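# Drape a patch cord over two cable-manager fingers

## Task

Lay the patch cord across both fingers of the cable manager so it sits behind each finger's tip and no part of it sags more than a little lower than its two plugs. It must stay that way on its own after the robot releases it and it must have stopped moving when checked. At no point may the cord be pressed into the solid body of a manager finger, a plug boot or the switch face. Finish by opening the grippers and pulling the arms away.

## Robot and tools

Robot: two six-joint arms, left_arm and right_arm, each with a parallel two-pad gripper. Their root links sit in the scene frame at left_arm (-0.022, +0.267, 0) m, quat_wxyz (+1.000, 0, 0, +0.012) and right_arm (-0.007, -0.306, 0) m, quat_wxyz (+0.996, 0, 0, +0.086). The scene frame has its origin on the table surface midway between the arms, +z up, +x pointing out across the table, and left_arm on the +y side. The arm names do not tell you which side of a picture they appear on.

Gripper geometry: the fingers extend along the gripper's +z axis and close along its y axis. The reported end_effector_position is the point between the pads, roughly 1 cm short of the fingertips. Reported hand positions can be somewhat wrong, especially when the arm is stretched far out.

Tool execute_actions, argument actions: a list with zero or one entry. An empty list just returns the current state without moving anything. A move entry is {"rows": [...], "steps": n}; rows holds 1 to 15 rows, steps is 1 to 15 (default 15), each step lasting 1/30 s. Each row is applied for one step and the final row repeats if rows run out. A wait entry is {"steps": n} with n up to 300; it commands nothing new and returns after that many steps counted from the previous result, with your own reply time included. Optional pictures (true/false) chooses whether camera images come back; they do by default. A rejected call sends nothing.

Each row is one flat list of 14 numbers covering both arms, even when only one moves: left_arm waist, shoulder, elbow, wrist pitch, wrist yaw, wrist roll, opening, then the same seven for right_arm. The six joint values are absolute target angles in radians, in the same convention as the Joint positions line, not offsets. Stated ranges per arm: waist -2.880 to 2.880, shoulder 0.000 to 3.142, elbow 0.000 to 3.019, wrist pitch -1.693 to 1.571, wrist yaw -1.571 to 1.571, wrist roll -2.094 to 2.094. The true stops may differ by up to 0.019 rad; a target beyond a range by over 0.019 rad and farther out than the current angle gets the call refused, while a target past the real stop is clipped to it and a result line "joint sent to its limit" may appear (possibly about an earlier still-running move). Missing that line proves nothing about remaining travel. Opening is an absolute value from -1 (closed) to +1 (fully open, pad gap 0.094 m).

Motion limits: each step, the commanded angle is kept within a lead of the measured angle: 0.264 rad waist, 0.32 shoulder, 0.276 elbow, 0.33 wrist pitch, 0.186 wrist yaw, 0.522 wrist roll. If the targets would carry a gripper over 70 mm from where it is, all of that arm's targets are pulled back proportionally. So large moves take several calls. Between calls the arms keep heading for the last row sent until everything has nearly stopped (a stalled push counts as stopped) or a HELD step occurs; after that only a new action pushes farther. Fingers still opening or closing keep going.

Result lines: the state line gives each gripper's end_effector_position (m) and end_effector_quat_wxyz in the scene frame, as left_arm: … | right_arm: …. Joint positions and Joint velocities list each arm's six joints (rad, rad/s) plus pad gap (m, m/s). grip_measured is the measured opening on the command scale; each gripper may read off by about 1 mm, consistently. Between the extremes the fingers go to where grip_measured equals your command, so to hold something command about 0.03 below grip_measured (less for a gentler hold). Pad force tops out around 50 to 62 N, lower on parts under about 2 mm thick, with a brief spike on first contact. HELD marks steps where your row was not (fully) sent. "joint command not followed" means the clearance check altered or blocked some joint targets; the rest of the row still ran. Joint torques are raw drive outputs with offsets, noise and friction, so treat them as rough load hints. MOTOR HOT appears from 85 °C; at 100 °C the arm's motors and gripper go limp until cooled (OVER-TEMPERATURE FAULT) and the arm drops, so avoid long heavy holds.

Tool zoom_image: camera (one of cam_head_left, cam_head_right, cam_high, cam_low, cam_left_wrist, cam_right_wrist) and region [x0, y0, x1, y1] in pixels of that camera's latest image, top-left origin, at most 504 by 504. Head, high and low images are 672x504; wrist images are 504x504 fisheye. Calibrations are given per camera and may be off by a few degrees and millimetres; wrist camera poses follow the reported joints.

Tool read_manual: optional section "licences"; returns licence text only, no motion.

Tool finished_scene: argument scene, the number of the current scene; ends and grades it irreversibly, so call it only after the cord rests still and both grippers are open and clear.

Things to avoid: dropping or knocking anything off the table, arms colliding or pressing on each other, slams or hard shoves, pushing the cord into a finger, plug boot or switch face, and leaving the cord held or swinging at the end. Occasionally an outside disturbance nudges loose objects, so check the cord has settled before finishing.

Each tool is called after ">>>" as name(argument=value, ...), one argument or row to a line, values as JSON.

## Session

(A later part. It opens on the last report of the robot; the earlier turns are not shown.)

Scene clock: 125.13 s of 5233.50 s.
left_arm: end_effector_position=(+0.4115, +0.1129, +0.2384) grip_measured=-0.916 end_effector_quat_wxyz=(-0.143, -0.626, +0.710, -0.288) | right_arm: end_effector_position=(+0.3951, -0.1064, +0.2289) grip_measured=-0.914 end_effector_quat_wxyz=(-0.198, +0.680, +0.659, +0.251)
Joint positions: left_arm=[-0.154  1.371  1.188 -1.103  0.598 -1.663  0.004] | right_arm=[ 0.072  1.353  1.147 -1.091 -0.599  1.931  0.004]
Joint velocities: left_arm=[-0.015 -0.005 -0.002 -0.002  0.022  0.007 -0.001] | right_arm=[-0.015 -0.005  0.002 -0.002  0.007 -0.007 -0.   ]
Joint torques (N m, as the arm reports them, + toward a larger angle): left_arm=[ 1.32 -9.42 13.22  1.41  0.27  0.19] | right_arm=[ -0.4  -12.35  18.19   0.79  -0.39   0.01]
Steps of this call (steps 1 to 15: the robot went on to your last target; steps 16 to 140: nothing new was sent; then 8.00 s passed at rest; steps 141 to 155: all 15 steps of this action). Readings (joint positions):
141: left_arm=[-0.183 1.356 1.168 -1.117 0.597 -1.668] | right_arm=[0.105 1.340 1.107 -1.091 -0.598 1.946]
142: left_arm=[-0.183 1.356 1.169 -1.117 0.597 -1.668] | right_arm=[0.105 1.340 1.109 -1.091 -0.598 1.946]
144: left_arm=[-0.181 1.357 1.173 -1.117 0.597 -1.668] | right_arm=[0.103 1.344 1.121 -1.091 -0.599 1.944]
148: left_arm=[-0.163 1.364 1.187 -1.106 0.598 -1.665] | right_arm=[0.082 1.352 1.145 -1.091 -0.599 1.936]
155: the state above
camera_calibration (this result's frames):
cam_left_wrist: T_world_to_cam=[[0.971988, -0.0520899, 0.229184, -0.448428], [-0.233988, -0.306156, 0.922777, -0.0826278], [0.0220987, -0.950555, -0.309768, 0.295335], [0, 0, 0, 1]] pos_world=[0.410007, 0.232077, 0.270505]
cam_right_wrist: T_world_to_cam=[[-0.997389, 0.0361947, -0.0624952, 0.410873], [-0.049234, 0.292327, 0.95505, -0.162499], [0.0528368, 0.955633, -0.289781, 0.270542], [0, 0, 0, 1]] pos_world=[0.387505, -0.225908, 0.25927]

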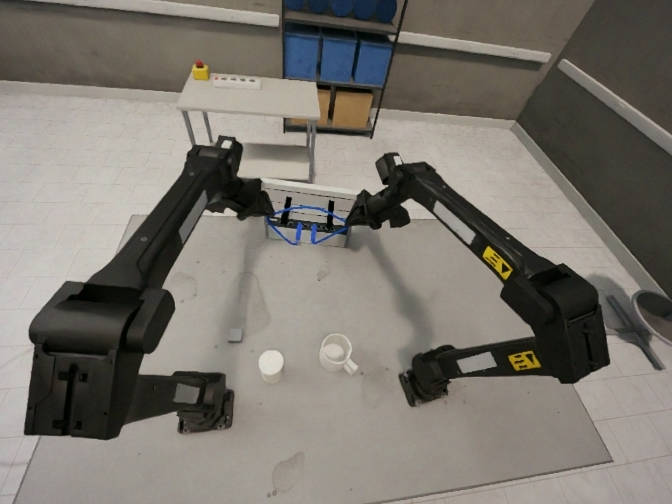

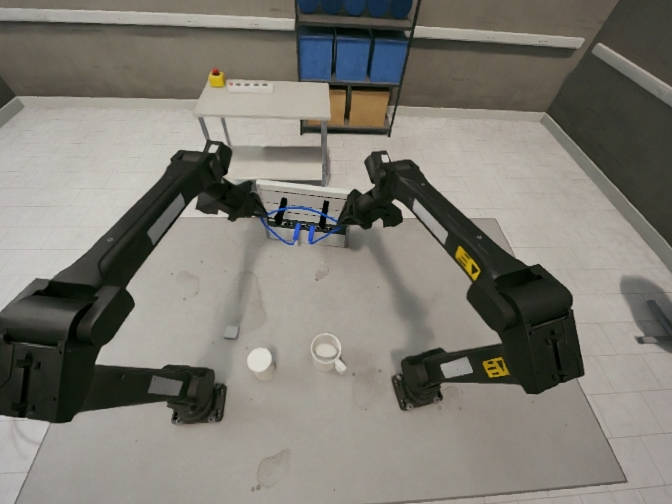

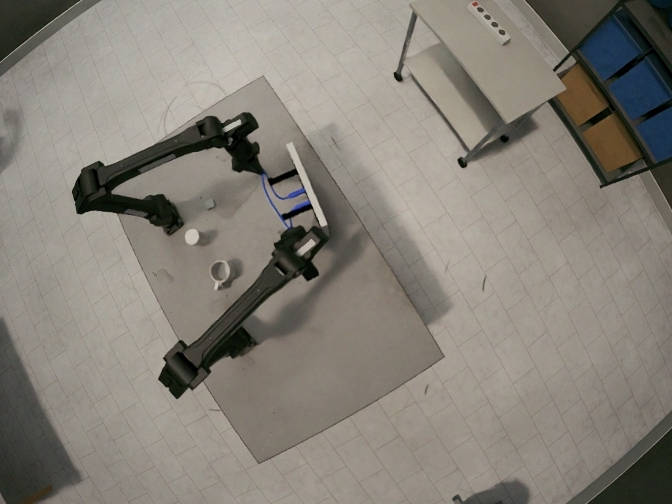

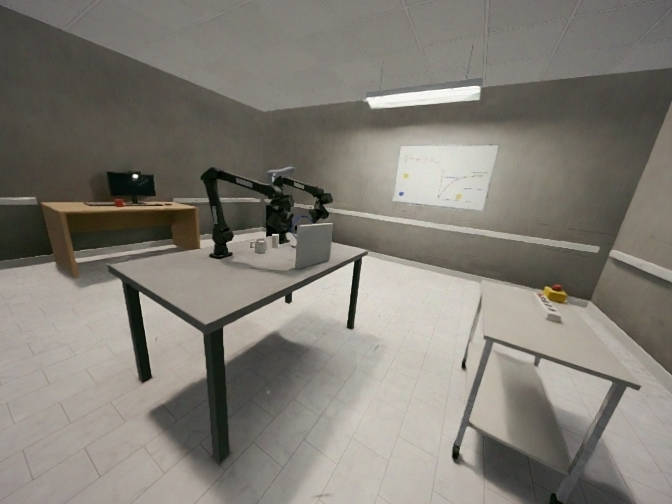

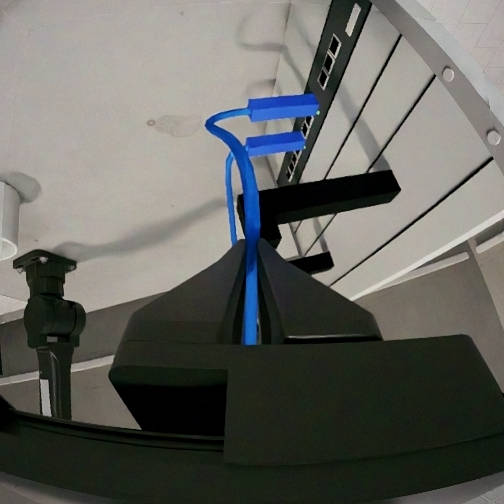

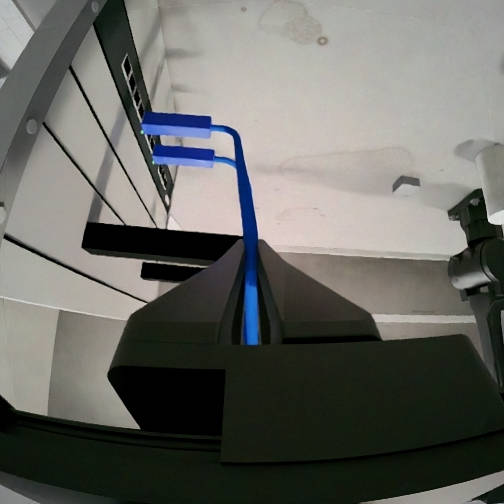

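>>> execute_actions(
  actions=[
    {"rows": [[-0.15,1.375,1.255,-1.095,0.6,-1.65,-0.945, 0.06,1.353,1.255,-1.09,-0.6,1.92,-0.945],[-0.15,1.38,1.265,-1.095,0.6,-1.65,-0.945, 0.056,1.356,1.265,-1.09,-0.6,1.92,-0.945],[-0.15,1.388,1.274,-1.095,0.6,-1.65,-0.945, 0.052,1.362,1.275,-1.09,-0.6,1.92,-0.945],[-0.15,1.396,1.283,-1.095,0.6,-1.65,-0.945, 0.048,1.37,1.285,-1.09,-0.6,1.92,-0.945],[-0.15,1.404,1.292,-1.095,0.6,-1.65,-0.945, 0.044,1.378,1.294,-1.09,-0.6,1.92,-0.945],[-0.15,1.412,1.301,-1.095,0.6,-1.65,-0.945, 0.04,1.386,1.303,-1.09,-0.6,1.92,-0.945],[-0.15,1.42,1.31,-1.095,0.6,-1.65,-0.945, 0.036,1.394,1.312,-1.09,-0.6,1.91,-0.945],[-0.15,1.428,1.319,-1.095,0.6,-1.65,-0.945, 0.032,1.402,1.321,-1.09,-0.6,1.91,-0.945],[-0.15,1.436,1.328,-1.095,0.6,-1.65,-0.945, 0.028,1.41,1.33,-1.09,-0.6,1.91,-0.945],[-0.15,1.445,1.337,-1.095,0.6,-1.65,-0.945, 0.024,1.419,1.339,-1.09,-0.6,1.9,-0.945],[-0.15,1.454,1.346,-1.095,0.6,-1.65,-0.945, 0.02,1.428,1.348,-1.09,-0.6,1.9,-0.945],[-0.15,1.463,1.355,-1.095,0.6,-1.65,-0.945, 0.017,1.437,1.357,-1.09,-0.6,1.9,-0.945],[-0.15,1.472,1.364,-1.095,0.6,-1.65,-0.945, 0.014,1.446,1.366,-1.09,-0.6,1.9,-0.945],[-0.15,1.481,1.37,-1.095,0.6,-1.65,-0.945, 0.012,1.455,1.372,-1.09,-0.6,1.9,-0.945],[-0.15,1.49,1.37,-1.095,0.6,-1.65,-0.945, 0.01,1.462,1.372,-1.09,-0.6,1.9,-0.945]], "steps": 15},
  ],
  pictures=false,
)

>>> execute_actions(
  actions=[
    {"steps": 15},
  ],
)

Scene clock: 147.43 s of 5233.50 s.
left_arm: end_effector_position=(+0.4534, +0.1075, +0.2464) grip_measured=-0.916 end_effector_quat_wxyz=(-0.136, -0.623, +0.711, -0.295) | right_arm: end_effector_position=(+0.4426, -0.1102, +0.2300) grip_measured=-0.914 end_effector_quat_wxyz=(-0.193, +0.685, +0.654, +0.258)
Joint positions: left_arm=[-0.154  1.467  1.304 -1.103  0.598 -1.662  0.004] | right_arm=[ 0.04   1.461  1.258 -1.091 -0.601  1.916  0.004]
Joint velocities: left_arm=[-0.005  0.288  0.168  0.012  0.066 -0.051  0.001] | right_arm=[-0.083  0.239  0.168 -0.002 -0.081 -0.037  0.   ]
Joint torques (N m, as the arm reports them, + toward a larger angle): left_arm=[ -0.1  -11.45  13.56   1.33   0.28   0.15] | right_arm=[ -1.89 -12.97  19.31   1.13  -0.23  -0.09]
Steps of this call (steps 1 to 15: the robot went on to your last target; steps 16 to 110: nothing new was sent; then 18.13 s passed at rest; steps 111 to 125: all 15 steps of this action). Readings (joint positions):
111: left_arm=[-0.154 1.371 1.189 -1.103 0.598 -1.662] | right_arm=[0.072 1.354 1.148 -1.091 -0.599 1.930]
112: left_arm=[-0.154 1.371 1.192 -1.103 0.598 -1.662] | right_arm=[0.072 1.356 1.151 -1.091 -0.599 1.930]
114: left_arm=[-0.154 1.375 1.204 -1.103 0.598 -1.662] | right_arm=[0.072 1.364 1.163 -1.091 -0.599 1.930]
118: left_arm=[-0.154 1.400 1.247 -1.103 0.598 -1.662] | right_arm=[0.066 1.396 1.203 -1.091 -0.600 1.927]
125: the state above

Scene clock: 147.93 s of 5233.50 s.
left_arm: end_effector_position=(+0.4583, +0.1068, +0.2394) grip_measured=-0.916 end_effector_quat_wxyz=(-0.141, -0.625, +0.711, -0.290) | right_arm: end_effector_position=(+0.4487, -0.1125, +0.2265) grip_measured=-0.914 end_effector_quat_wxyz=(-0.193, +0.687, +0.651, +0.256)
Joint positions: left_arm=[-0.154  1.489  1.313 -1.103  0.598 -1.662  0.004] | right_arm=[ 0.033  1.479  1.269 -1.091 -0.602  1.913  0.004]
Joint velocities: left_arm=[ 0.015  0.005 -0.012 -0.002  0.007 -0.051  0.   ] | right_arm=[-0.005 -0.005 -0.012 -0.017 -0.007  0.022 -0.002]
Joint torques (N m, as the arm reports them, + toward a larger angle): left_arm=[ -0.02 -12.13  13.79   1.02   0.28   0.15] | right_arm=[ -1.4  -14.57  19.35   1.06  -0.21  -0.05]
Steps of this call (steps 1 to 15: the robot went on to your last target). Readings (joint positions):
1: left_arm=[-0.154 1.475 1.309 -1.103 0.598 -1.662] | right_arm=[0.038 1.469 1.263 -1.091 -0.602 1.915]
2: left_arm=[-0.154 1.481 1.312 -1.103 0.598 -1.662] | right_arm=[0.036 1.474 1.266 -1.091 -0.602 1.915]
4: left_arm=[-0.154 1.488 1.312 -1.103 0.598 -1.662] | right_arm=[0.034 1.479 1.267 -1.091 -0.602 1.914]
8: left_arm=[-0.154 1.489 1.313 -1.103 0.598 -1.662] | right_arm=[0.033 1.479 1.269 -1.091 -0.602 1.913]
15: the state above
camera_calibration (this result's frames):
cam_left_wrist: T_world_to_cam=[[0.970515, -0.0522149, 0.235319, -0.495313], [-0.239869, -0.305415, 0.921512, -0.0715115], [0.0237532, -0.950787, -0.308934, 0.287876], [0, 0, 0, 1]] pos_world=[0.456717, 0.226005, 0.27139]
cam_right_wrist: T_world_to_cam=[[-0.995785, 0.0609714, -0.0685161, 0.467815], [-0.047783, 0.292769, 0.954989, -0.156351], [0.0782863, 0.954237, -0.288621, 0.260971], [0, 0, 0, 1]] pos_world=[0.437942, -0.231777, 0.256688]

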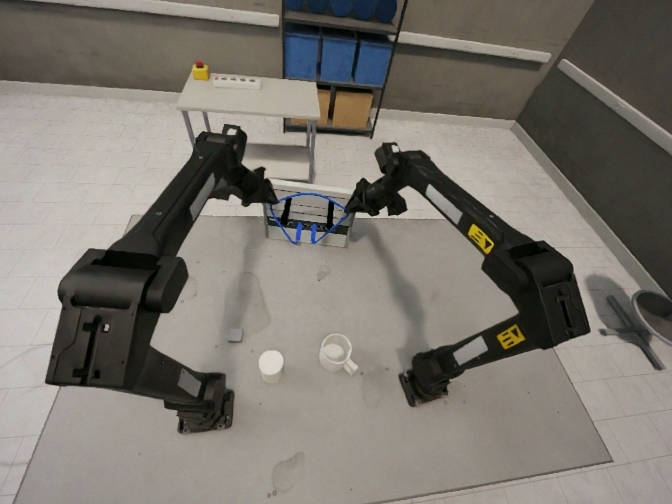

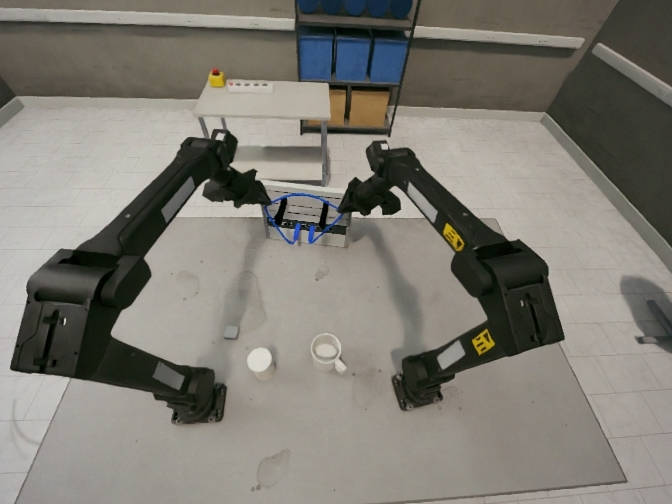

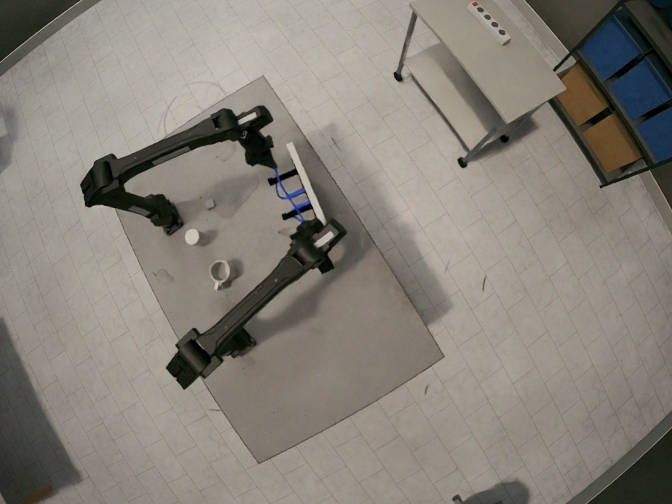

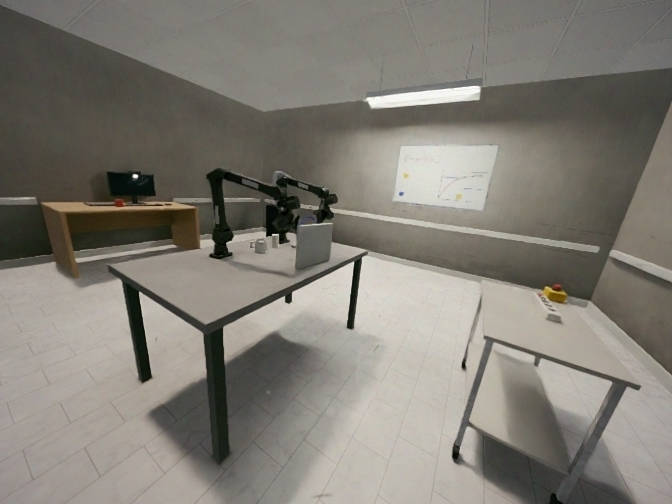

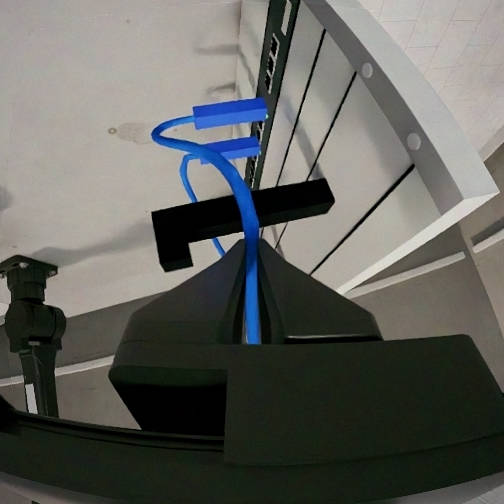

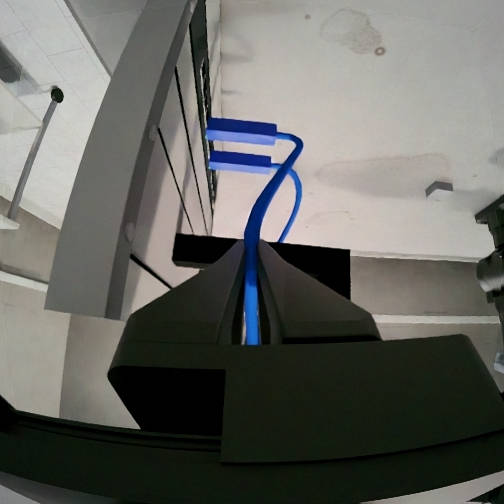

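Lower using the elbow (keeps x from growing), release, retreat.

>>> execute_actions(
  actions=[
    {"rows": [[-0.154,1.495,1.305,-1.095,0.6,-1.65,-0.945, 0.033,1.479,1.26,-1.09,-0.6,1.9,-0.945],[-0.154,1.503,1.298,-1.095,0.6,-1.65,-0.945, 0.033,1.481,1.252,-1.09,-0.6,1.9,-0.945],[-0.154,1.511,1.291,-1.095,0.6,-1.65,-0.945, 0.033,1.483,1.244,-1.09,-0.6,1.9,-0.945],[-0.154,1.519,1.284,-1.095,0.6,-1.65,-0.945, 0.033,1.485,1.236,-1.09,-0.6,1.9,-0.945],[-0.154,1.527,1.278,-1.095,0.6,-1.65,-0.945, 0.033,1.487,1.23,-1.09,-0.6,1.9,-0.945],[-0.154,1.535,1.272,-1.095,0.6,-1.65,-0.945, 0.033,1.49,1.225,-1.09,-0.6,1.9,-0.945]], "steps": 15},
  ],
  pictures=false,
)

>>> execute_actions(
  actions=[
    {"rows": [[-0.154,1.535,1.272,-1.095,0.6,-1.65,-0.4, 0.033,1.49,1.225,-1.09,-0.6,1.9,-0.4]], "steps": 12},
  ],
  pictures=false,
)

>>> execute_actions(
  actions=[
    {"rows": [[-0.13,1.535,1.272,-1.095,0.6,-1.65,-0.4, 0.01,1.49,1.225,-1.09,-0.6,1.9,-0.4],[-0.10,1.535,1.272,-1.095,0.6,-1.65,-0.4, -0.02,1.49,1.225,-1.09,-0.6,1.9,-0.4],[-0.07,1.53,1.272,-1.095,0.6,-1.65,-0.4, -0.05,1.485,1.225,-1.09,-0.6,1.9,-0.4],[-0.04,1.52,1.272,-1.095,0.6,-1.65,-0.4, -0.08,1.475,1.225,-1.09,-0.6,1.9,-0.4],[-0.01,1.50,1.272,-1.095,0.6,-1.65,-0.4, -0.11,1.455,1.225,-1.09,-0.6,1.9,-0.4],[0.03,1.47,1.272,-1.095,0.6,-1.65,-0.4, -0.15,1.43,1.225,-1.09,-0.6,1.9,-0.4],[0.07,1.44,1.272,-1.095,0.6,-1.65,-0.4, -0.19,1.40,1.225,-1.09,-0.6,1.9,-0.4]], "steps": 15},
  ],
  pictures=false,
)

>>> execute_actions(
  actions=[
    {"steps": 90},
  ],
)

>>> zoom_image(
  camera="cam_high",
  region=[250, 150, 340, 240],
)

>>> zoom_image(
  camera="cam_head_left",
  region=[250, 170, 370, 270],
)

Scene clock: 172.43 s of 5233.50 s.
left_arm: end_effector_position=(+0.4508, +0.1077, +0.2017) grip_measured=-0.916 end_effector_quat_wxyz=(-0.167, -0.637, +0.706, -0.260) | right_arm: end_effector_position=(+0.4367, -0.1124, +0.2092) grip_measured=-0.914 end_effector_quat_wxyz=(-0.204, +0.691, +0.651, +0.239)
Joint positions: left_arm=[-0.154  1.534  1.273 -1.103  0.598 -1.662  0.004] | right_arm=[ 0.038  1.481  1.231 -1.091 -0.602  1.912  0.004]
Joint velocities: left_arm=[-0.015 -0.015  0.002  0.002 -0.007  0.022  0.   ] | right_arm=[-0.024 -0.005 -0.012 -0.002  0.022  0.037 -0.001]
Joint torques (N m, as the arm reports them, + toward a larger angle): left_arm=[ -0.24 -12.21   8.75   0.8    0.31   0.14] | right_arm=[  0.81 -11.59   9.68   1.1   -0.26   0.02]
Steps of this call (steps 1 to 15: the robot went on to your last target; steps 16 to 110: nothing new was sent; then 20.33 s passed at rest; steps 111 to 125: all 15 steps of this action). Readings (joint positions):
111: left_arm=[-0.154 1.489 1.313 -1.103 0.598 -1.662] | right_arm=[0.034 1.479 1.268 -1.091 -0.602 1.913]
112: left_arm=[-0.154 1.489 1.311 -1.103 0.598 -1.662] | right_arm=[0.035 1.479 1.264 -1.091 -0.602 1.913]
114: left_arm=[-0.154 1.491 1.303 -1.103 0.598 -1.662] | right_arm=[0.038 1.479 1.254 -1.091 -0.602 1.913]
118: left_arm=[-0.154 1.509 1.283 -1.103 0.598 -1.662] | right_arm=[0.038 1.480 1.233 -1.091 -0.602 1.912]
125: the state above

Scene clock: 172.83 s of 5233.50 s.
left_arm: end_effector_position=(+0.4508, +0.1077, +0.2017) grip_measured=-0.402 end_effector_quat_wxyz=(-0.167, -0.637, +0.706, -0.260) | right_arm: end_effector_position=(+0.4367, -0.1124, +0.2092) grip_measured=-0.402 end_effector_quat_wxyz=(-0.204, +0.691, +0.651, +0.239)
Joint positions: left_arm=[-0.154  1.534  1.273 -1.103  0.598 -1.662  0.028] | right_arm=[ 0.038  1.481  1.231 -1.091 -0.602  1.911  0.028]
Joint velocities: left_arm=[-0.005 -0.015 -0.002  0.002  0.022  0.022  0.   ] | right_arm=[-0.015 -0.005  0.017 -0.002 -0.037  0.037  0.001]
Joint torques (N m, as the arm reports them, + toward a larger angle): left_arm=[ -0.62 -12.55   8.88   0.98   0.28   0.13] | right_arm=[  0.15 -11.91   9.66   1.07  -0.24  -0.04]
Steps of this call (steps 1 to 12: all 12 steps of this action). Readings (joint positions):
1: left_arm=[-0.154 1.534 1.273 -1.103 0.598 -1.662] | right_arm=[0.038 1.481 1.231 -1.091 -0.602 1.912]
2: left_arm=[-0.154 1.534 1.273 -1.103 0.598 -1.662] | right_arm=[0.038 1.481 1.231 -1.091 -0.602 1.912]
4: left_arm=[-0.154 1.534 1.273 -1.103 0.598 -1.662] | right_arm=[0.038 1.481 1.231 -1.091 -0.602 1.912]
8: left_arm=[-0.154 1.534 1.273 -1.103 0.598 -1.662] | right_arm=[0.038 1.481 1.231 -1.091 -0.602 1.911]
12: the state above

Scene clock: 173.33 s of 5233.50 s.
left_arm: end_effector_position=(+0.4648, +0.2294, +0.2498) grip_measured=-0.402 end_effector_quat_wxyz=(+0.096, +0.706, -0.628, +0.312) | right_arm: end_effector_position=(+0.4646, -0.2321, +0.2411) grip_measured=-0.402 end_effector_quat_wxyz=(-0.148, +0.760, +0.564, +0.289)
Joint positions: left_arm=[ 0.099  1.427  1.271 -1.103  0.599 -1.662  0.028] | right_arm=[-0.219  1.409  1.231 -1.091 -0.597  1.911  0.028]
Joint velocities: left_arm=[-0.122 -0.093 -0.002 -0.002 -0.022 -0.095 -0.001] | right_arm=[ 0.22  -0.142 -0.007 -0.017  0.007  0.022 -0.002]
Joint torques (N m, as the arm reports them, + toward a larger angle): left_arm=[-2.12 -9.7   9.48  1.19  0.26  0.14] | right_arm=[  2.64 -12.53   9.87   0.98  -0.37  -0.07]
Steps of this call (steps 1 to 15: all 15 steps of this action). Readings (joint positions):
1: left_arm=[-0.153 1.534 1.273 -1.103 0.598 -1.662] | right_arm=[0.037 1.481 1.231 -1.091 -0.602 1.911]
2: left_arm=[-0.150 1.534 1.273 -1.103 0.599 -1.662] | right_arm=[0.031 1.481 1.231 -1.091 -0.602 1.911]
4: left_arm=[-0.130 1.534 1.273 -1.103 0.600 -1.662] | right_arm=[0.003 1.481 1.231 -1.091 -0.602 1.911]
8: left_arm=[-0.015 1.508 1.271 -1.103 0.600 -1.662] | right_arm=[-0.129 1.469 1.231 -1.091 -0.601 1.911]
15: the state above

Scene clock: 176.33 s of 5233.50 s.
left_arm: end_effector_position=(+0.4641, +0.2200, +0.2493) grip_measured=-0.402 end_effector_quat_wxyz=(+0.100, +0.700, -0.635, +0.311) | right_arm: end_effector_position=(+0.4616, -0.2176, +0.2435) grip_measured=-0.402 end_effector_quat_wxyz=(-0.151, +0.750, +0.576, +0.289)
Joint positions: left_arm=[ 0.08   1.428  1.271 -1.103  0.599 -1.662  0.028] | right_arm=[-0.189  1.404  1.231 -1.091 -0.599  1.911  0.028]
Joint velocities: left_arm=[-0.015  0.005  0.002 -0.007 -0.007  0.022 -0.   ] | right_arm=[-0.005  0.005 -0.002 -0.027 -0.037  0.007  0.001]
Joint torques (N m, as the arm reports them, + toward a larger angle): left_arm=[ -1.09 -10.15   9.41   1.08   0.24   0.14] | right_arm=[  0.64 -12.45  10.01   1.25  -0.36  -0.02]
Steps of this call (steps 1 to 30: the robot went on to your last target; steps 31 to 90: nothing new was sent). Readings (joint positions):
1: left_arm=[0.095 1.426 1.271 -1.103 0.599 -1.662] | right_arm=[-0.211 1.405 1.231 -1.091 -0.598 1.911]
2: left_arm=[0.091 1.425 1.271 -1.103 0.599 -1.662] | right_arm=[-0.203 1.404 1.231 -1.091 -0.598 1.911]
4: left_arm=[0.083 1.428 1.271 -1.103 0.599 -1.662] | right_arm=[-0.192 1.404 1.231 -1.091 -0.599 1.911]
8: left_arm=[0.080 1.428 1.271 -1.103 0.599 -1.662] | right_arm=[-0.189 1.404 1.231 -1.091 -0.599 1.911]
90: the state above
All arms were judged still, so your last target was given up. Only a new action makes them travel on or press farther. Fingers that are still opening or closing keep moving.
camera_calibration (this result's frames):
cam_left_wrist: T_world_to_cam=[[0.95182, 0.172201, 0.253741, -0.54262], [-0.180749, -0.353392, 0.917848, -0.0606367], [0.247725, -0.91949, -0.30524, 0.286647], [0, 0, 0, 1]] pos_world=[0.434508, 0.33558, 0.280836]
cam_right_wrist: T_world_to_cam=[[-0.954983, 0.276965, -0.106287, 0.525588], [-0.0188782, 0.300818, 0.953495, -0.15241], [0.296058, 0.912578, -0.282047, 0.254041], [0, 0, 0, 1]] pos_world=[0.42384, -0.331554, 0.272837]

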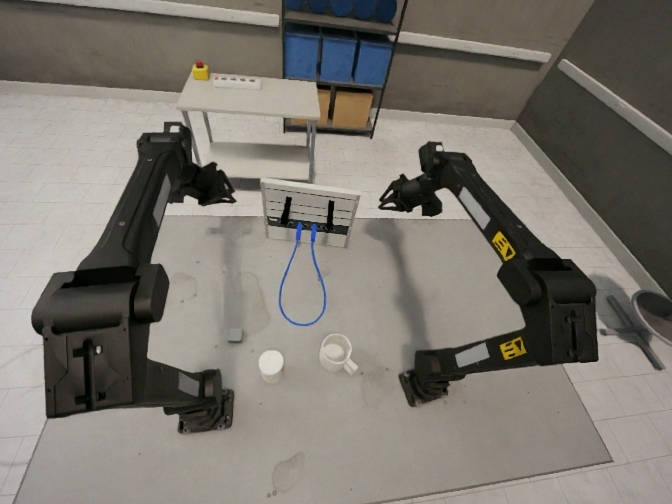

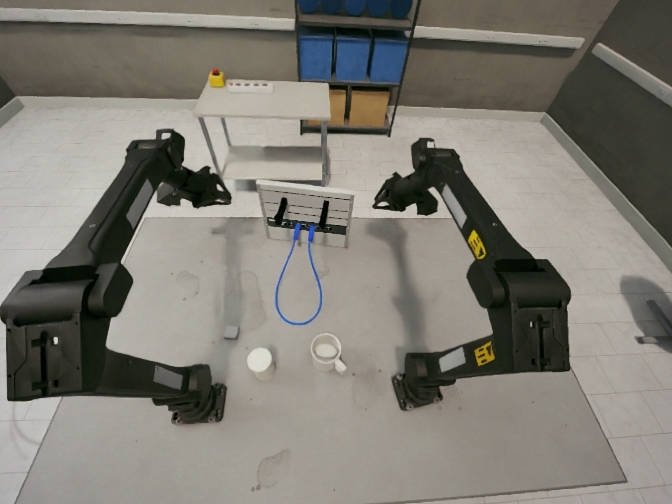

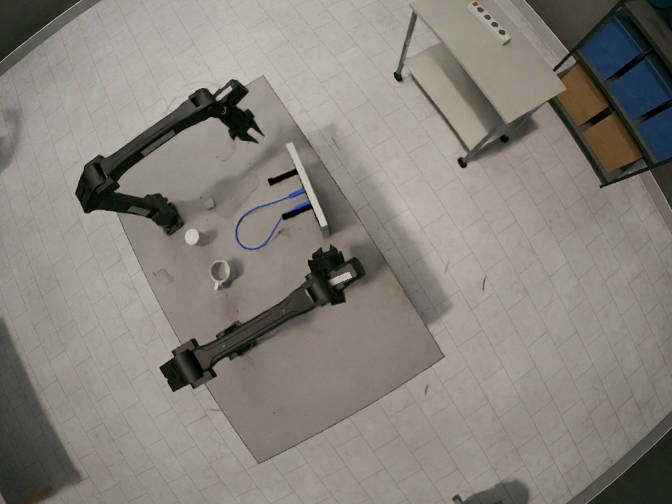

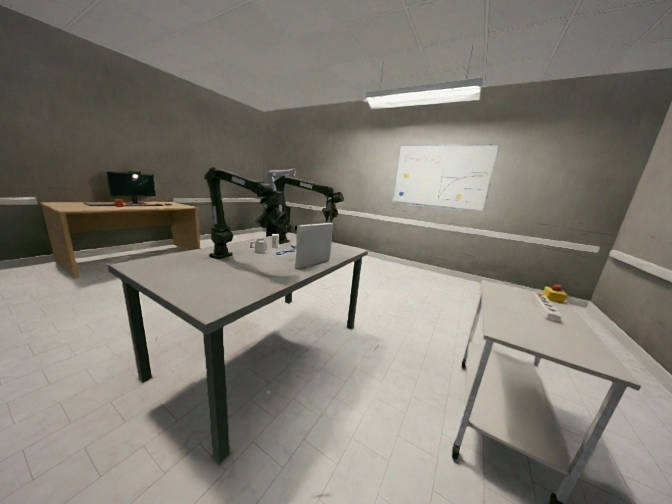

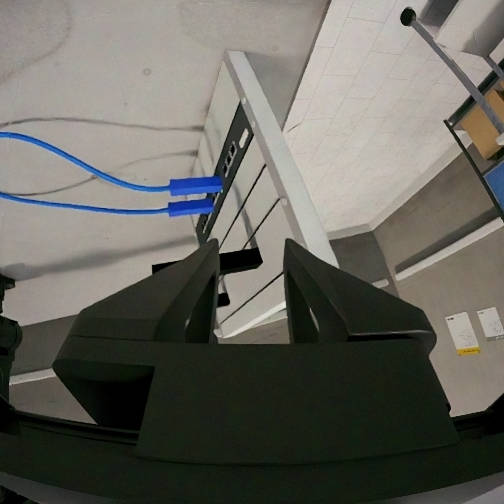

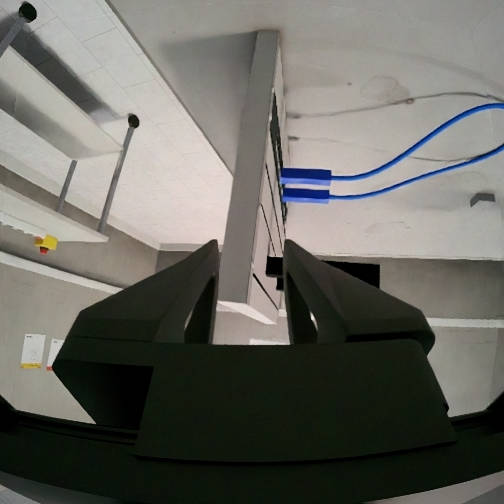

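Region (250, 150, 340, 240) of cam_high's 672x504 image, scaled by 5.600, with more detail than that image has.

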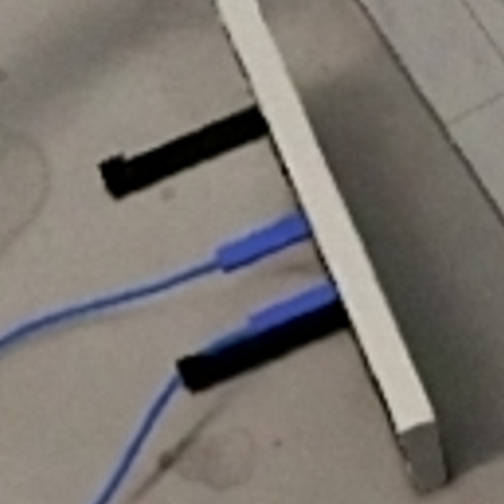

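Region (250, 170, 370, 270) of cam_head_left's 672x504 image, scaled by 4.200, with more detail than that image has.

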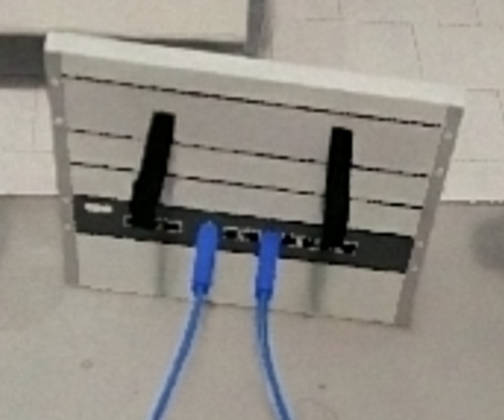

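>>> execute_actions(
  actions=[
    {"rows": [[-0.3,1.1,0.95,-1.1,0,-0.57,0.2, 0.3,1.1,0.95,-1.05,0,0.98,0.2]], "steps": 15},
  ],
  pictures=false,
)

>>> execute_actions(
  actions=[
    {"rows": [[-0.53,1.08,0.77,-0.9,0,-0.57,0.2, 0.55,1.12,0.83,-0.93,0,0.98,0.2]], "steps": 15},
  ],
  pictures=false,
)

>>> execute_actions(
  actions=[
    {"rows": [[-0.535,1.10,0.74,-0.86,0,-0.57,0.2, 0.55,1.15,0.81,-0.88,0,0.98,0.2],[-0.535,1.12,0.71,-0.82,0,-0.57,0.2, 0.55,1.18,0.785,-0.83,0,0.98,0.2],[-0.535,1.14,0.68,-0.78,0,-0.57,0.2, 0.55,1.21,0.76,-0.78,0,0.98,0.2],[-0.535,1.16,0.655,-0.74,0,-0.57,0.2, 0.55,1.24,0.735,-0.73,0,0.98,0.2],[-0.535,1.18,0.63,-0.70,0,-0.57,0.2, 0.55,1.265,0.71,-0.68,0,0.98,0.2],[-0.535,1.20,0.605,-0.65,0,-0.57,0.2, 0.55,1.29,0.685,-0.63,0,0.98,0.2],[-0.535,1.22,0.588,-0.605,0,-0.57,0.2, 0.55,1.31,0.666,-0.59,0,0.98,0.2]], "steps": 15},
  ],
  pictures=false,
)

>>> execute_actions(
  actions=[
    {"steps": 15},
  ],
)

Scene clock: 199.23 s of 5233.50 s.
left_arm: end_effector_position=(+0.3275, +0.1593, +0.2169) grip_measured=+0.198 end_effector_quat_wxyz=(+0.151, -0.201, +0.964, -0.085) | right_arm: end_effector_position=(+0.3214, -0.1266, +0.2200) grip_measured=+0.198 end_effector_quat_wxyz=(+0.129, +0.280, +0.942, +0.133)
Joint positions: left_arm=[-0.321  1.079  0.952 -1.096  0.004 -0.709  0.056] | right_arm=[ 0.328  1.087  0.96  -1.07  -0.004  1.078  0.056]
Joint velocities: left_arm=[ 0.142  0.103 -0.012 -0.002  0.022  0.93   0.   ] | right_arm=[-0.347 -0.005  0.027 -0.002  0.081 -0.608  0.001]
Joint torques (N m, as the arm reports them, + toward a larger angle): left_arm=[ 0.94 -4.53  9.33  0.89 -0.16  0.09] | right_arm=[-0.06 -5.74  9.74  1.9   0.12 -0.09]
Steps of this call (steps 1 to 100: nothing new was sent; then 19.07 s passed at rest; steps 101 to 115: all 15 steps of this action). Readings (joint positions):
101: left_arm=[0.071 1.416 1.254 -1.096 0.555 -1.624] | right_arm=[-0.178 1.393 1.215 -1.083 -0.551 1.871]
102: left_arm=[0.056 1.389 1.216 -1.091 0.507 -1.580] | right_arm=[-0.159 1.370 1.181 -1.074 -0.498 1.824]
104: left_arm=[-0.003 1.313 1.124 -1.091 0.402 -1.485] | right_arm=[-0.085 1.305 1.097 -1.072 -0.382 1.720]
108: left_arm=[-0.220 1.152 0.980 -1.093 0.077 -1.173] | right_arm=[0.170 1.171 0.980 -1.072 -0.070 1.419]
115: the state above

Scene clock: 199.73 s of 5233.50 s.
left_arm: end_effector_position=(+0.2773, +0.0951, +0.1412) grip_measured=+0.198 end_effector_quat_wxyz=(+0.137, -0.033, +0.986, -0.086) | right_arm: end_effector_position=(+0.2647, -0.0654, +0.1569) grip_measured=+0.198 end_effector_quat_wxyz=(+0.104, +0.132, +0.978, +0.122)
Joint positions: left_arm=[-0.544  1.085  0.757 -0.919  0.002 -0.587  0.056] | right_arm=[ 0.553  1.125  0.829 -0.952 -0.002  0.995  0.056]
Joint velocities: left_arm=[-0.005  0.005 -0.007  0.007 -0.022  0.022 -0.001] | right_arm=[-0.034 -0.005 -0.012  0.002 -0.037 -0.066 -0.   ]
Joint torques (N m, as the arm reports them, + toward a larger angle): left_arm=[ 0.71 -6.02 10.21  1.59 -0.19  0.15] | right_arm=[ 0.06 -7.66 10.29  2.27  0.11 -0.05]
Steps of this call (steps 1 to 15: all 15 steps of this action). Readings (joint positions):
1: left_arm=[-0.329 1.079 0.934 -1.063 -0.003 -0.691] | right_arm=[0.333 1.087 0.948 -1.049 0.006 1.067]
2: left_arm=[-0.354 1.073 0.902 -1.014 -0.004 -0.676] | right_arm=[0.361 1.086 0.929 -1.019 0.008 1.057]
4: left_arm=[-0.437 1.071 0.829 -0.954 -0.004 -0.645] | right_arm=[0.457 1.091 0.883 -0.977 0.005 1.036]
8: left_arm=[-0.547 1.085 0.758 -0.933 0.002 -0.606] | right_arm=[0.578 1.119 0.832 -0.960 -0.004 1.008]
15: the state above

Scene clock: 200.23 s of 5233.50 s.
left_arm: end_effector_position=(+0.2662, +0.1014, +0.0407) grip_measured=+0.198 end_effector_quat_wxyz=(+0.121, -0.031, +0.989, -0.075) | right_arm: end_effector_position=(+0.2638, -0.0661, +0.0363) grip_measured=+0.198 end_effector_quat_wxyz=(+0.087, +0.131, +0.982, +0.101)
Joint positions: left_arm=[-0.544  1.235  0.576 -0.626  0.002 -0.582  0.056] | right_arm=[ 0.553  1.339  0.655 -0.62  -0.002  0.991  0.056]
Joint velocities: left_arm=[-0.015 -0.122  0.012  0.085 -0.066  0.007 -0.001] | right_arm=[-0.015 -0.103 -0.012  0.198 -0.037  0.037  0.001]
Joint torques (N m, as the arm reports them, + toward a larger angle): left_arm=[ 0.44 -7.01  8.96  1.41 -0.17  0.08] | right_arm=[ -0.39 -10.92   9.2    1.64   0.13  -0.08]
Steps of this call (steps 1 to 15: all 15 steps of this action). Readings (joint positions):
1: left_arm=[-0.544 1.085 0.755 -0.910 0.002 -0.586] | right_arm=[0.553 1.125 0.828 -0.942 -0.002 0.994]
2: left_arm=[-0.544 1.087 0.748 -0.887 0.002 -0.585] | right_arm=[0.553 1.128 0.822 -0.916 -0.002 0.994]
4: left_arm=[-0.544 1.099 0.717 -0.818 0.002 -0.584] | right_arm=[0.553 1.148 0.798 -0.832 -0.002 0.993]
8: left_arm=[-0.544 1.183 0.618 -0.666 0.002 -0.582] | right_arm=[0.553 1.258 0.713 -0.652 -0.002 0.991]
15: the state above

Scene clock: 200.73 s of 5233.50 s.
left_arm: end_effector_position=(+0.2676, +0.1006, +0.0437) grip_measured=+0.198 end_effector_quat_wxyz=(+0.126, -0.030, +0.988, -0.079) | right_arm: end_effector_position=(+0.2662, -0.0640, +0.0414) grip_measured=+0.198 end_effector_quat_wxyz=(+0.093, +0.131, +0.981, +0.109)
Joint positions: left_arm=[-0.544  1.226  0.576 -0.623  0.002 -0.582  0.056] | right_arm=[ 0.553  1.325  0.655 -0.612 -0.002  0.991  0.056]
Joint velocities: left_arm=[-0.005  0.005  0.002 -0.012  0.022  0.007 -0.001] | right_arm=[ 0.005  0.005 -0.017 -0.007  0.081  0.007 -0.001]
Joint torques (N m, as the arm reports them, + toward a larger angle): left_arm=[ 0.6  -6.96  8.91  1.49 -0.18  0.14] | right_arm=[ 0.38 -9.62  9.53  2.24  0.04 -0.06]
Steps of this call (steps 1 to 15: the robot went on to your last target). Readings (joint positions):
1: left_arm=[-0.544 1.232 0.576 -0.625 0.002 -0.582] | right_arm=[0.553 1.335 0.655 -0.615 -0.002 0.991]
2: left_arm=[-0.544 1.229 0.576 -0.624 0.002 -0.582] | right_arm=[0.553 1.332 0.655 -0.614 -0.002 0.991]
4: left_arm=[-0.544 1.226 0.576 -0.623 0.002 -0.582] | right_arm=[0.553 1.327 0.655 -0.612 -0.002 0.991]
8: left_arm=[-0.544 1.226 0.576 -0.623 0.002 -0.582] | right_arm=[0.553 1.325 0.655 -0.612 -0.002 0.991]
15: the state above
camera_calibration (this result's frames):
cam_left_wrist: T_world_to_cam=[[0.0398829, -0.986222, 0.16055, 0.0817731], [-0.930544, 0.0218738, 0.365526, 0.237402], [-0.364001, -0.163977, -0.91685, 0.277206], [0, 0, 0, 1]] pos_world=[0.318555, 0.120909, 0.154251]
cam_right_wrist: T_world_to_cam=[[-0.226036, -0.946812, -0.229031, 0.00762198], [-0.893077, 0.107531, 0.436865, 0.232056], [-0.389001, 0.30329, -0.869881, 0.282376], [0, 0, 0, 1]] pos_world=[0.318811, -0.103379, 0.146002]

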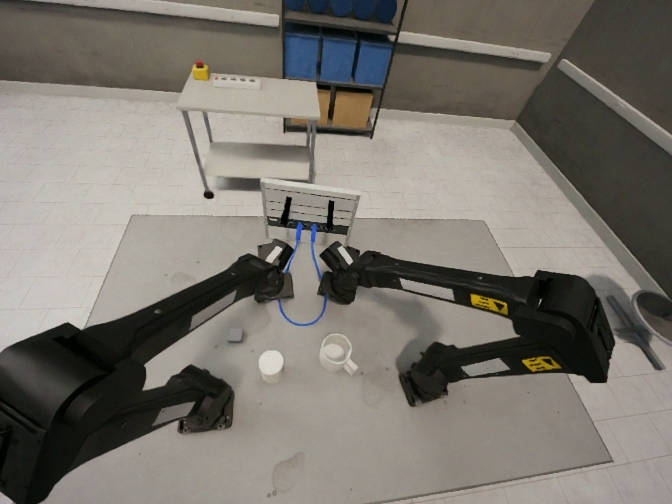

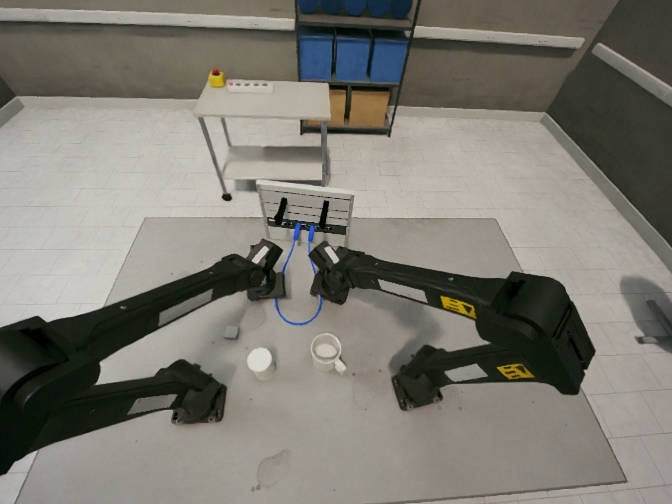

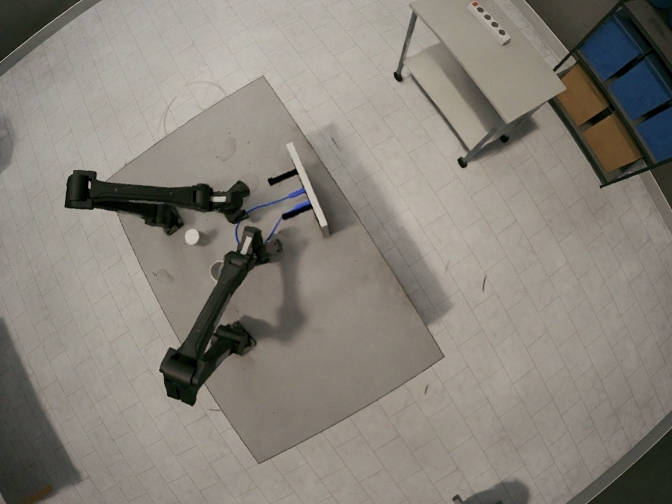

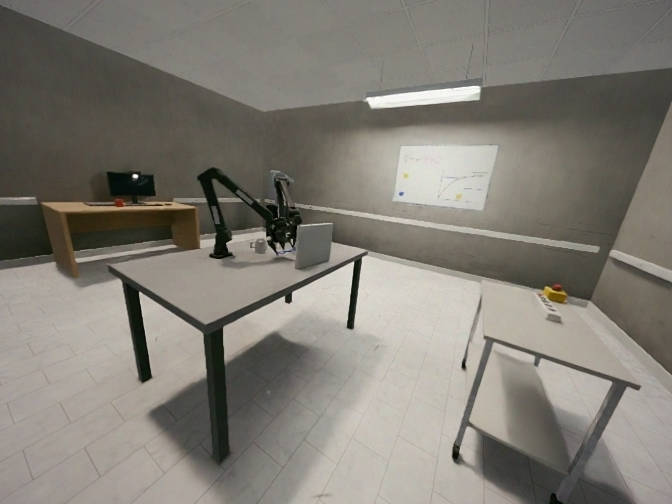

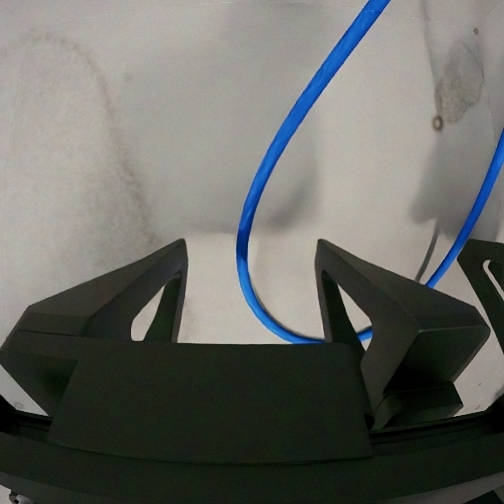

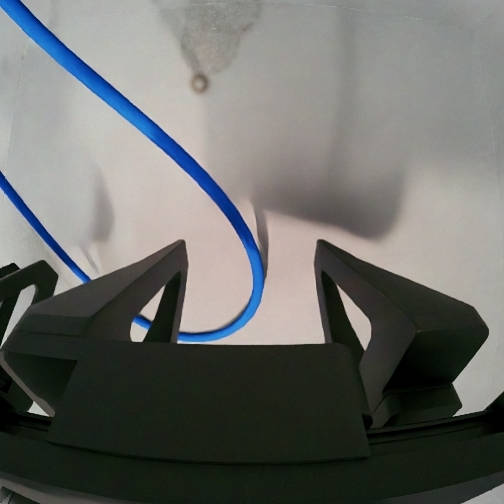

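>>> execute_actions(
  actions=[
    {"rows": [[-0.54,1.238,0.571,-0.60,0,-0.57,0.2, 0.55,1.335,0.65,-0.59,0,0.98,0.2],[-0.54,1.25,0.566,-0.58,0,-0.57,0.2, 0.55,1.345,0.645,-0.575,0,0.98,0.2],[-0.54,1.262,0.561,-0.56,0,-0.57,0.2, 0.55,1.355,0.64,-0.56,0,0.98,0.2],[-0.54,1.274,0.556,-0.545,0,-0.57,0.2, 0.55,1.365,0.635,-0.545,0,0.98,0.2],[-0.54,1.286,0.551,-0.53,0,-0.57,0.2, 0.55,1.375,0.63,-0.53,0,0.98,0.2],[-0.54,1.298,0.545,-0.51,0,-0.57,0.2, 0.55,1.385,0.624,-0.51,0,0.98,0.2],[-0.54,1.308,0.538,-0.495,0,-0.57,0.2, 0.55,1.396,0.617,-0.49,0,0.98,0.2]], "steps": 15},
  ],
  pictures=false,
)

>>> execute_actions(
  actions=[
    {"rows": [[-0.54,1.308,0.538,-0.495,0,-0.57,-0.945, 0.55,1.396,0.617,-0.49,0,0.98,-0.945]], "steps": 15},
  ],
  pictures=false,
)

Scene clock: 210.50 s of 5233.50 s.
left_arm: end_effector_position=(+0.2667, +0.1011, +0.0121) grip_measured=+0.198 end_effector_quat_wxyz=(+0.121, -0.030, +0.989, -0.076) | right_arm: end_effector_position=(+0.2665, -0.0637, +0.0136) grip_measured=+0.198 end_effector_quat_wxyz=(+0.093, +0.131, +0.981, +0.109)
Joint positions: left_arm=[-0.544  1.309  0.539 -0.515  0.002 -0.582  0.056] | right_arm=[ 0.553  1.393  0.624 -0.515 -0.002  0.991  0.056]
Joint velocities: left_arm=[ 0.005  0.015  0.017  0.051 -0.022  0.037  0.   ] | right_arm=[-0.015 -0.005  0.002  0.012  0.022 -0.022  0.001]
Joint torques (N m, as the arm reports them, + toward a larger angle): left_arm=[ 0.2  -7.51  6.98  1.37 -0.18  0.13] | right_arm=[ 0.62 -8.15  7.22  2.09  0.11 -0.07]
Steps of this call (steps 1 to 15: the robot went on to your last target; steps 16 to 90: nothing new was sent; then 6.27 s passed at rest; steps 91 to 105: all 15 steps of this action). Readings (joint positions):
91: left_arm=[-0.544 1.226 0.576 -0.622 0.002 -0.582] | right_arm=[0.553 1.325 0.655 -0.612 -0.002 0.991]
92: left_arm=[-0.544 1.227 0.575 -0.616 0.002 -0.582] | right_arm=[0.553 1.326 0.655 -0.609 -0.002 0.991]
94: left_arm=[-0.544 1.237 0.572 -0.590 0.002 -0.582] | right_arm=[0.553 1.331 0.654 -0.590 -0.002 0.991]
98: left_arm=[-0.544 1.284 0.555 -0.528 0.002 -0.582] | right_arm=[0.553 1.364 0.640 -0.528 -0.002 0.991]
105: the state above

Scene clock: 211.00 s of 5233.50 s.
left_arm: end_effector_position=(+0.2672, +0.1008, +0.0123) grip_measured=-0.915 end_effector_quat_wxyz=(+0.122, -0.030, +0.989, -0.076) | right_arm: end_effector_position=(+0.2672, -0.0631, +0.0139) grip_measured=-0.915 end_effector_quat_wxyz=(+0.094, +0.131, +0.981, +0.110)
Joint positions: left_arm=[-0.544  1.309  0.539 -0.512  0.002 -0.582  0.004] | right_arm=[ 0.553  1.393  0.624 -0.511 -0.002  0.991  0.004]
Joint velocities: left_arm=[-0.005 -0.005 -0.017  0.007  0.022 -0.022  0.   ] | right_arm=[-0.005 -0.005 -0.007  0.007  0.022  0.095 -0.001]
Joint torques (N m, as the arm reports them, + toward a larger angle): left_arm=[ 0.02 -7.01  7.02  1.53 -0.18  0.13] | right_arm=[ 0.55 -8.27  7.19  2.1   0.06 -0.07]
Steps of this call (steps 1 to 15: all 15 steps of this action). Readings (joint positions):
1: left_arm=[-0.544 1.309 0.539 -0.514 0.002 -0.582] | right_arm=[0.553 1.393 0.624 -0.513 -0.002 0.991]
2: left_arm=[-0.544 1.309 0.539 -0.513 0.002 -0.582] | right_arm=[0.553 1.393 0.624 -0.513 -0.002 0.991]
4: left_arm=[-0.544 1.309 0.539 -0.513 0.002 -0.582] | right_arm=[0.553 1.393 0.624 -0.512 -0.002 0.991]
8: left_arm=[-0.544 1.309 0.539 -0.512 0.002 -0.582] | right_arm=[0.553 1.393 0.624 -0.511 -0.002 0.991]
15: the state above


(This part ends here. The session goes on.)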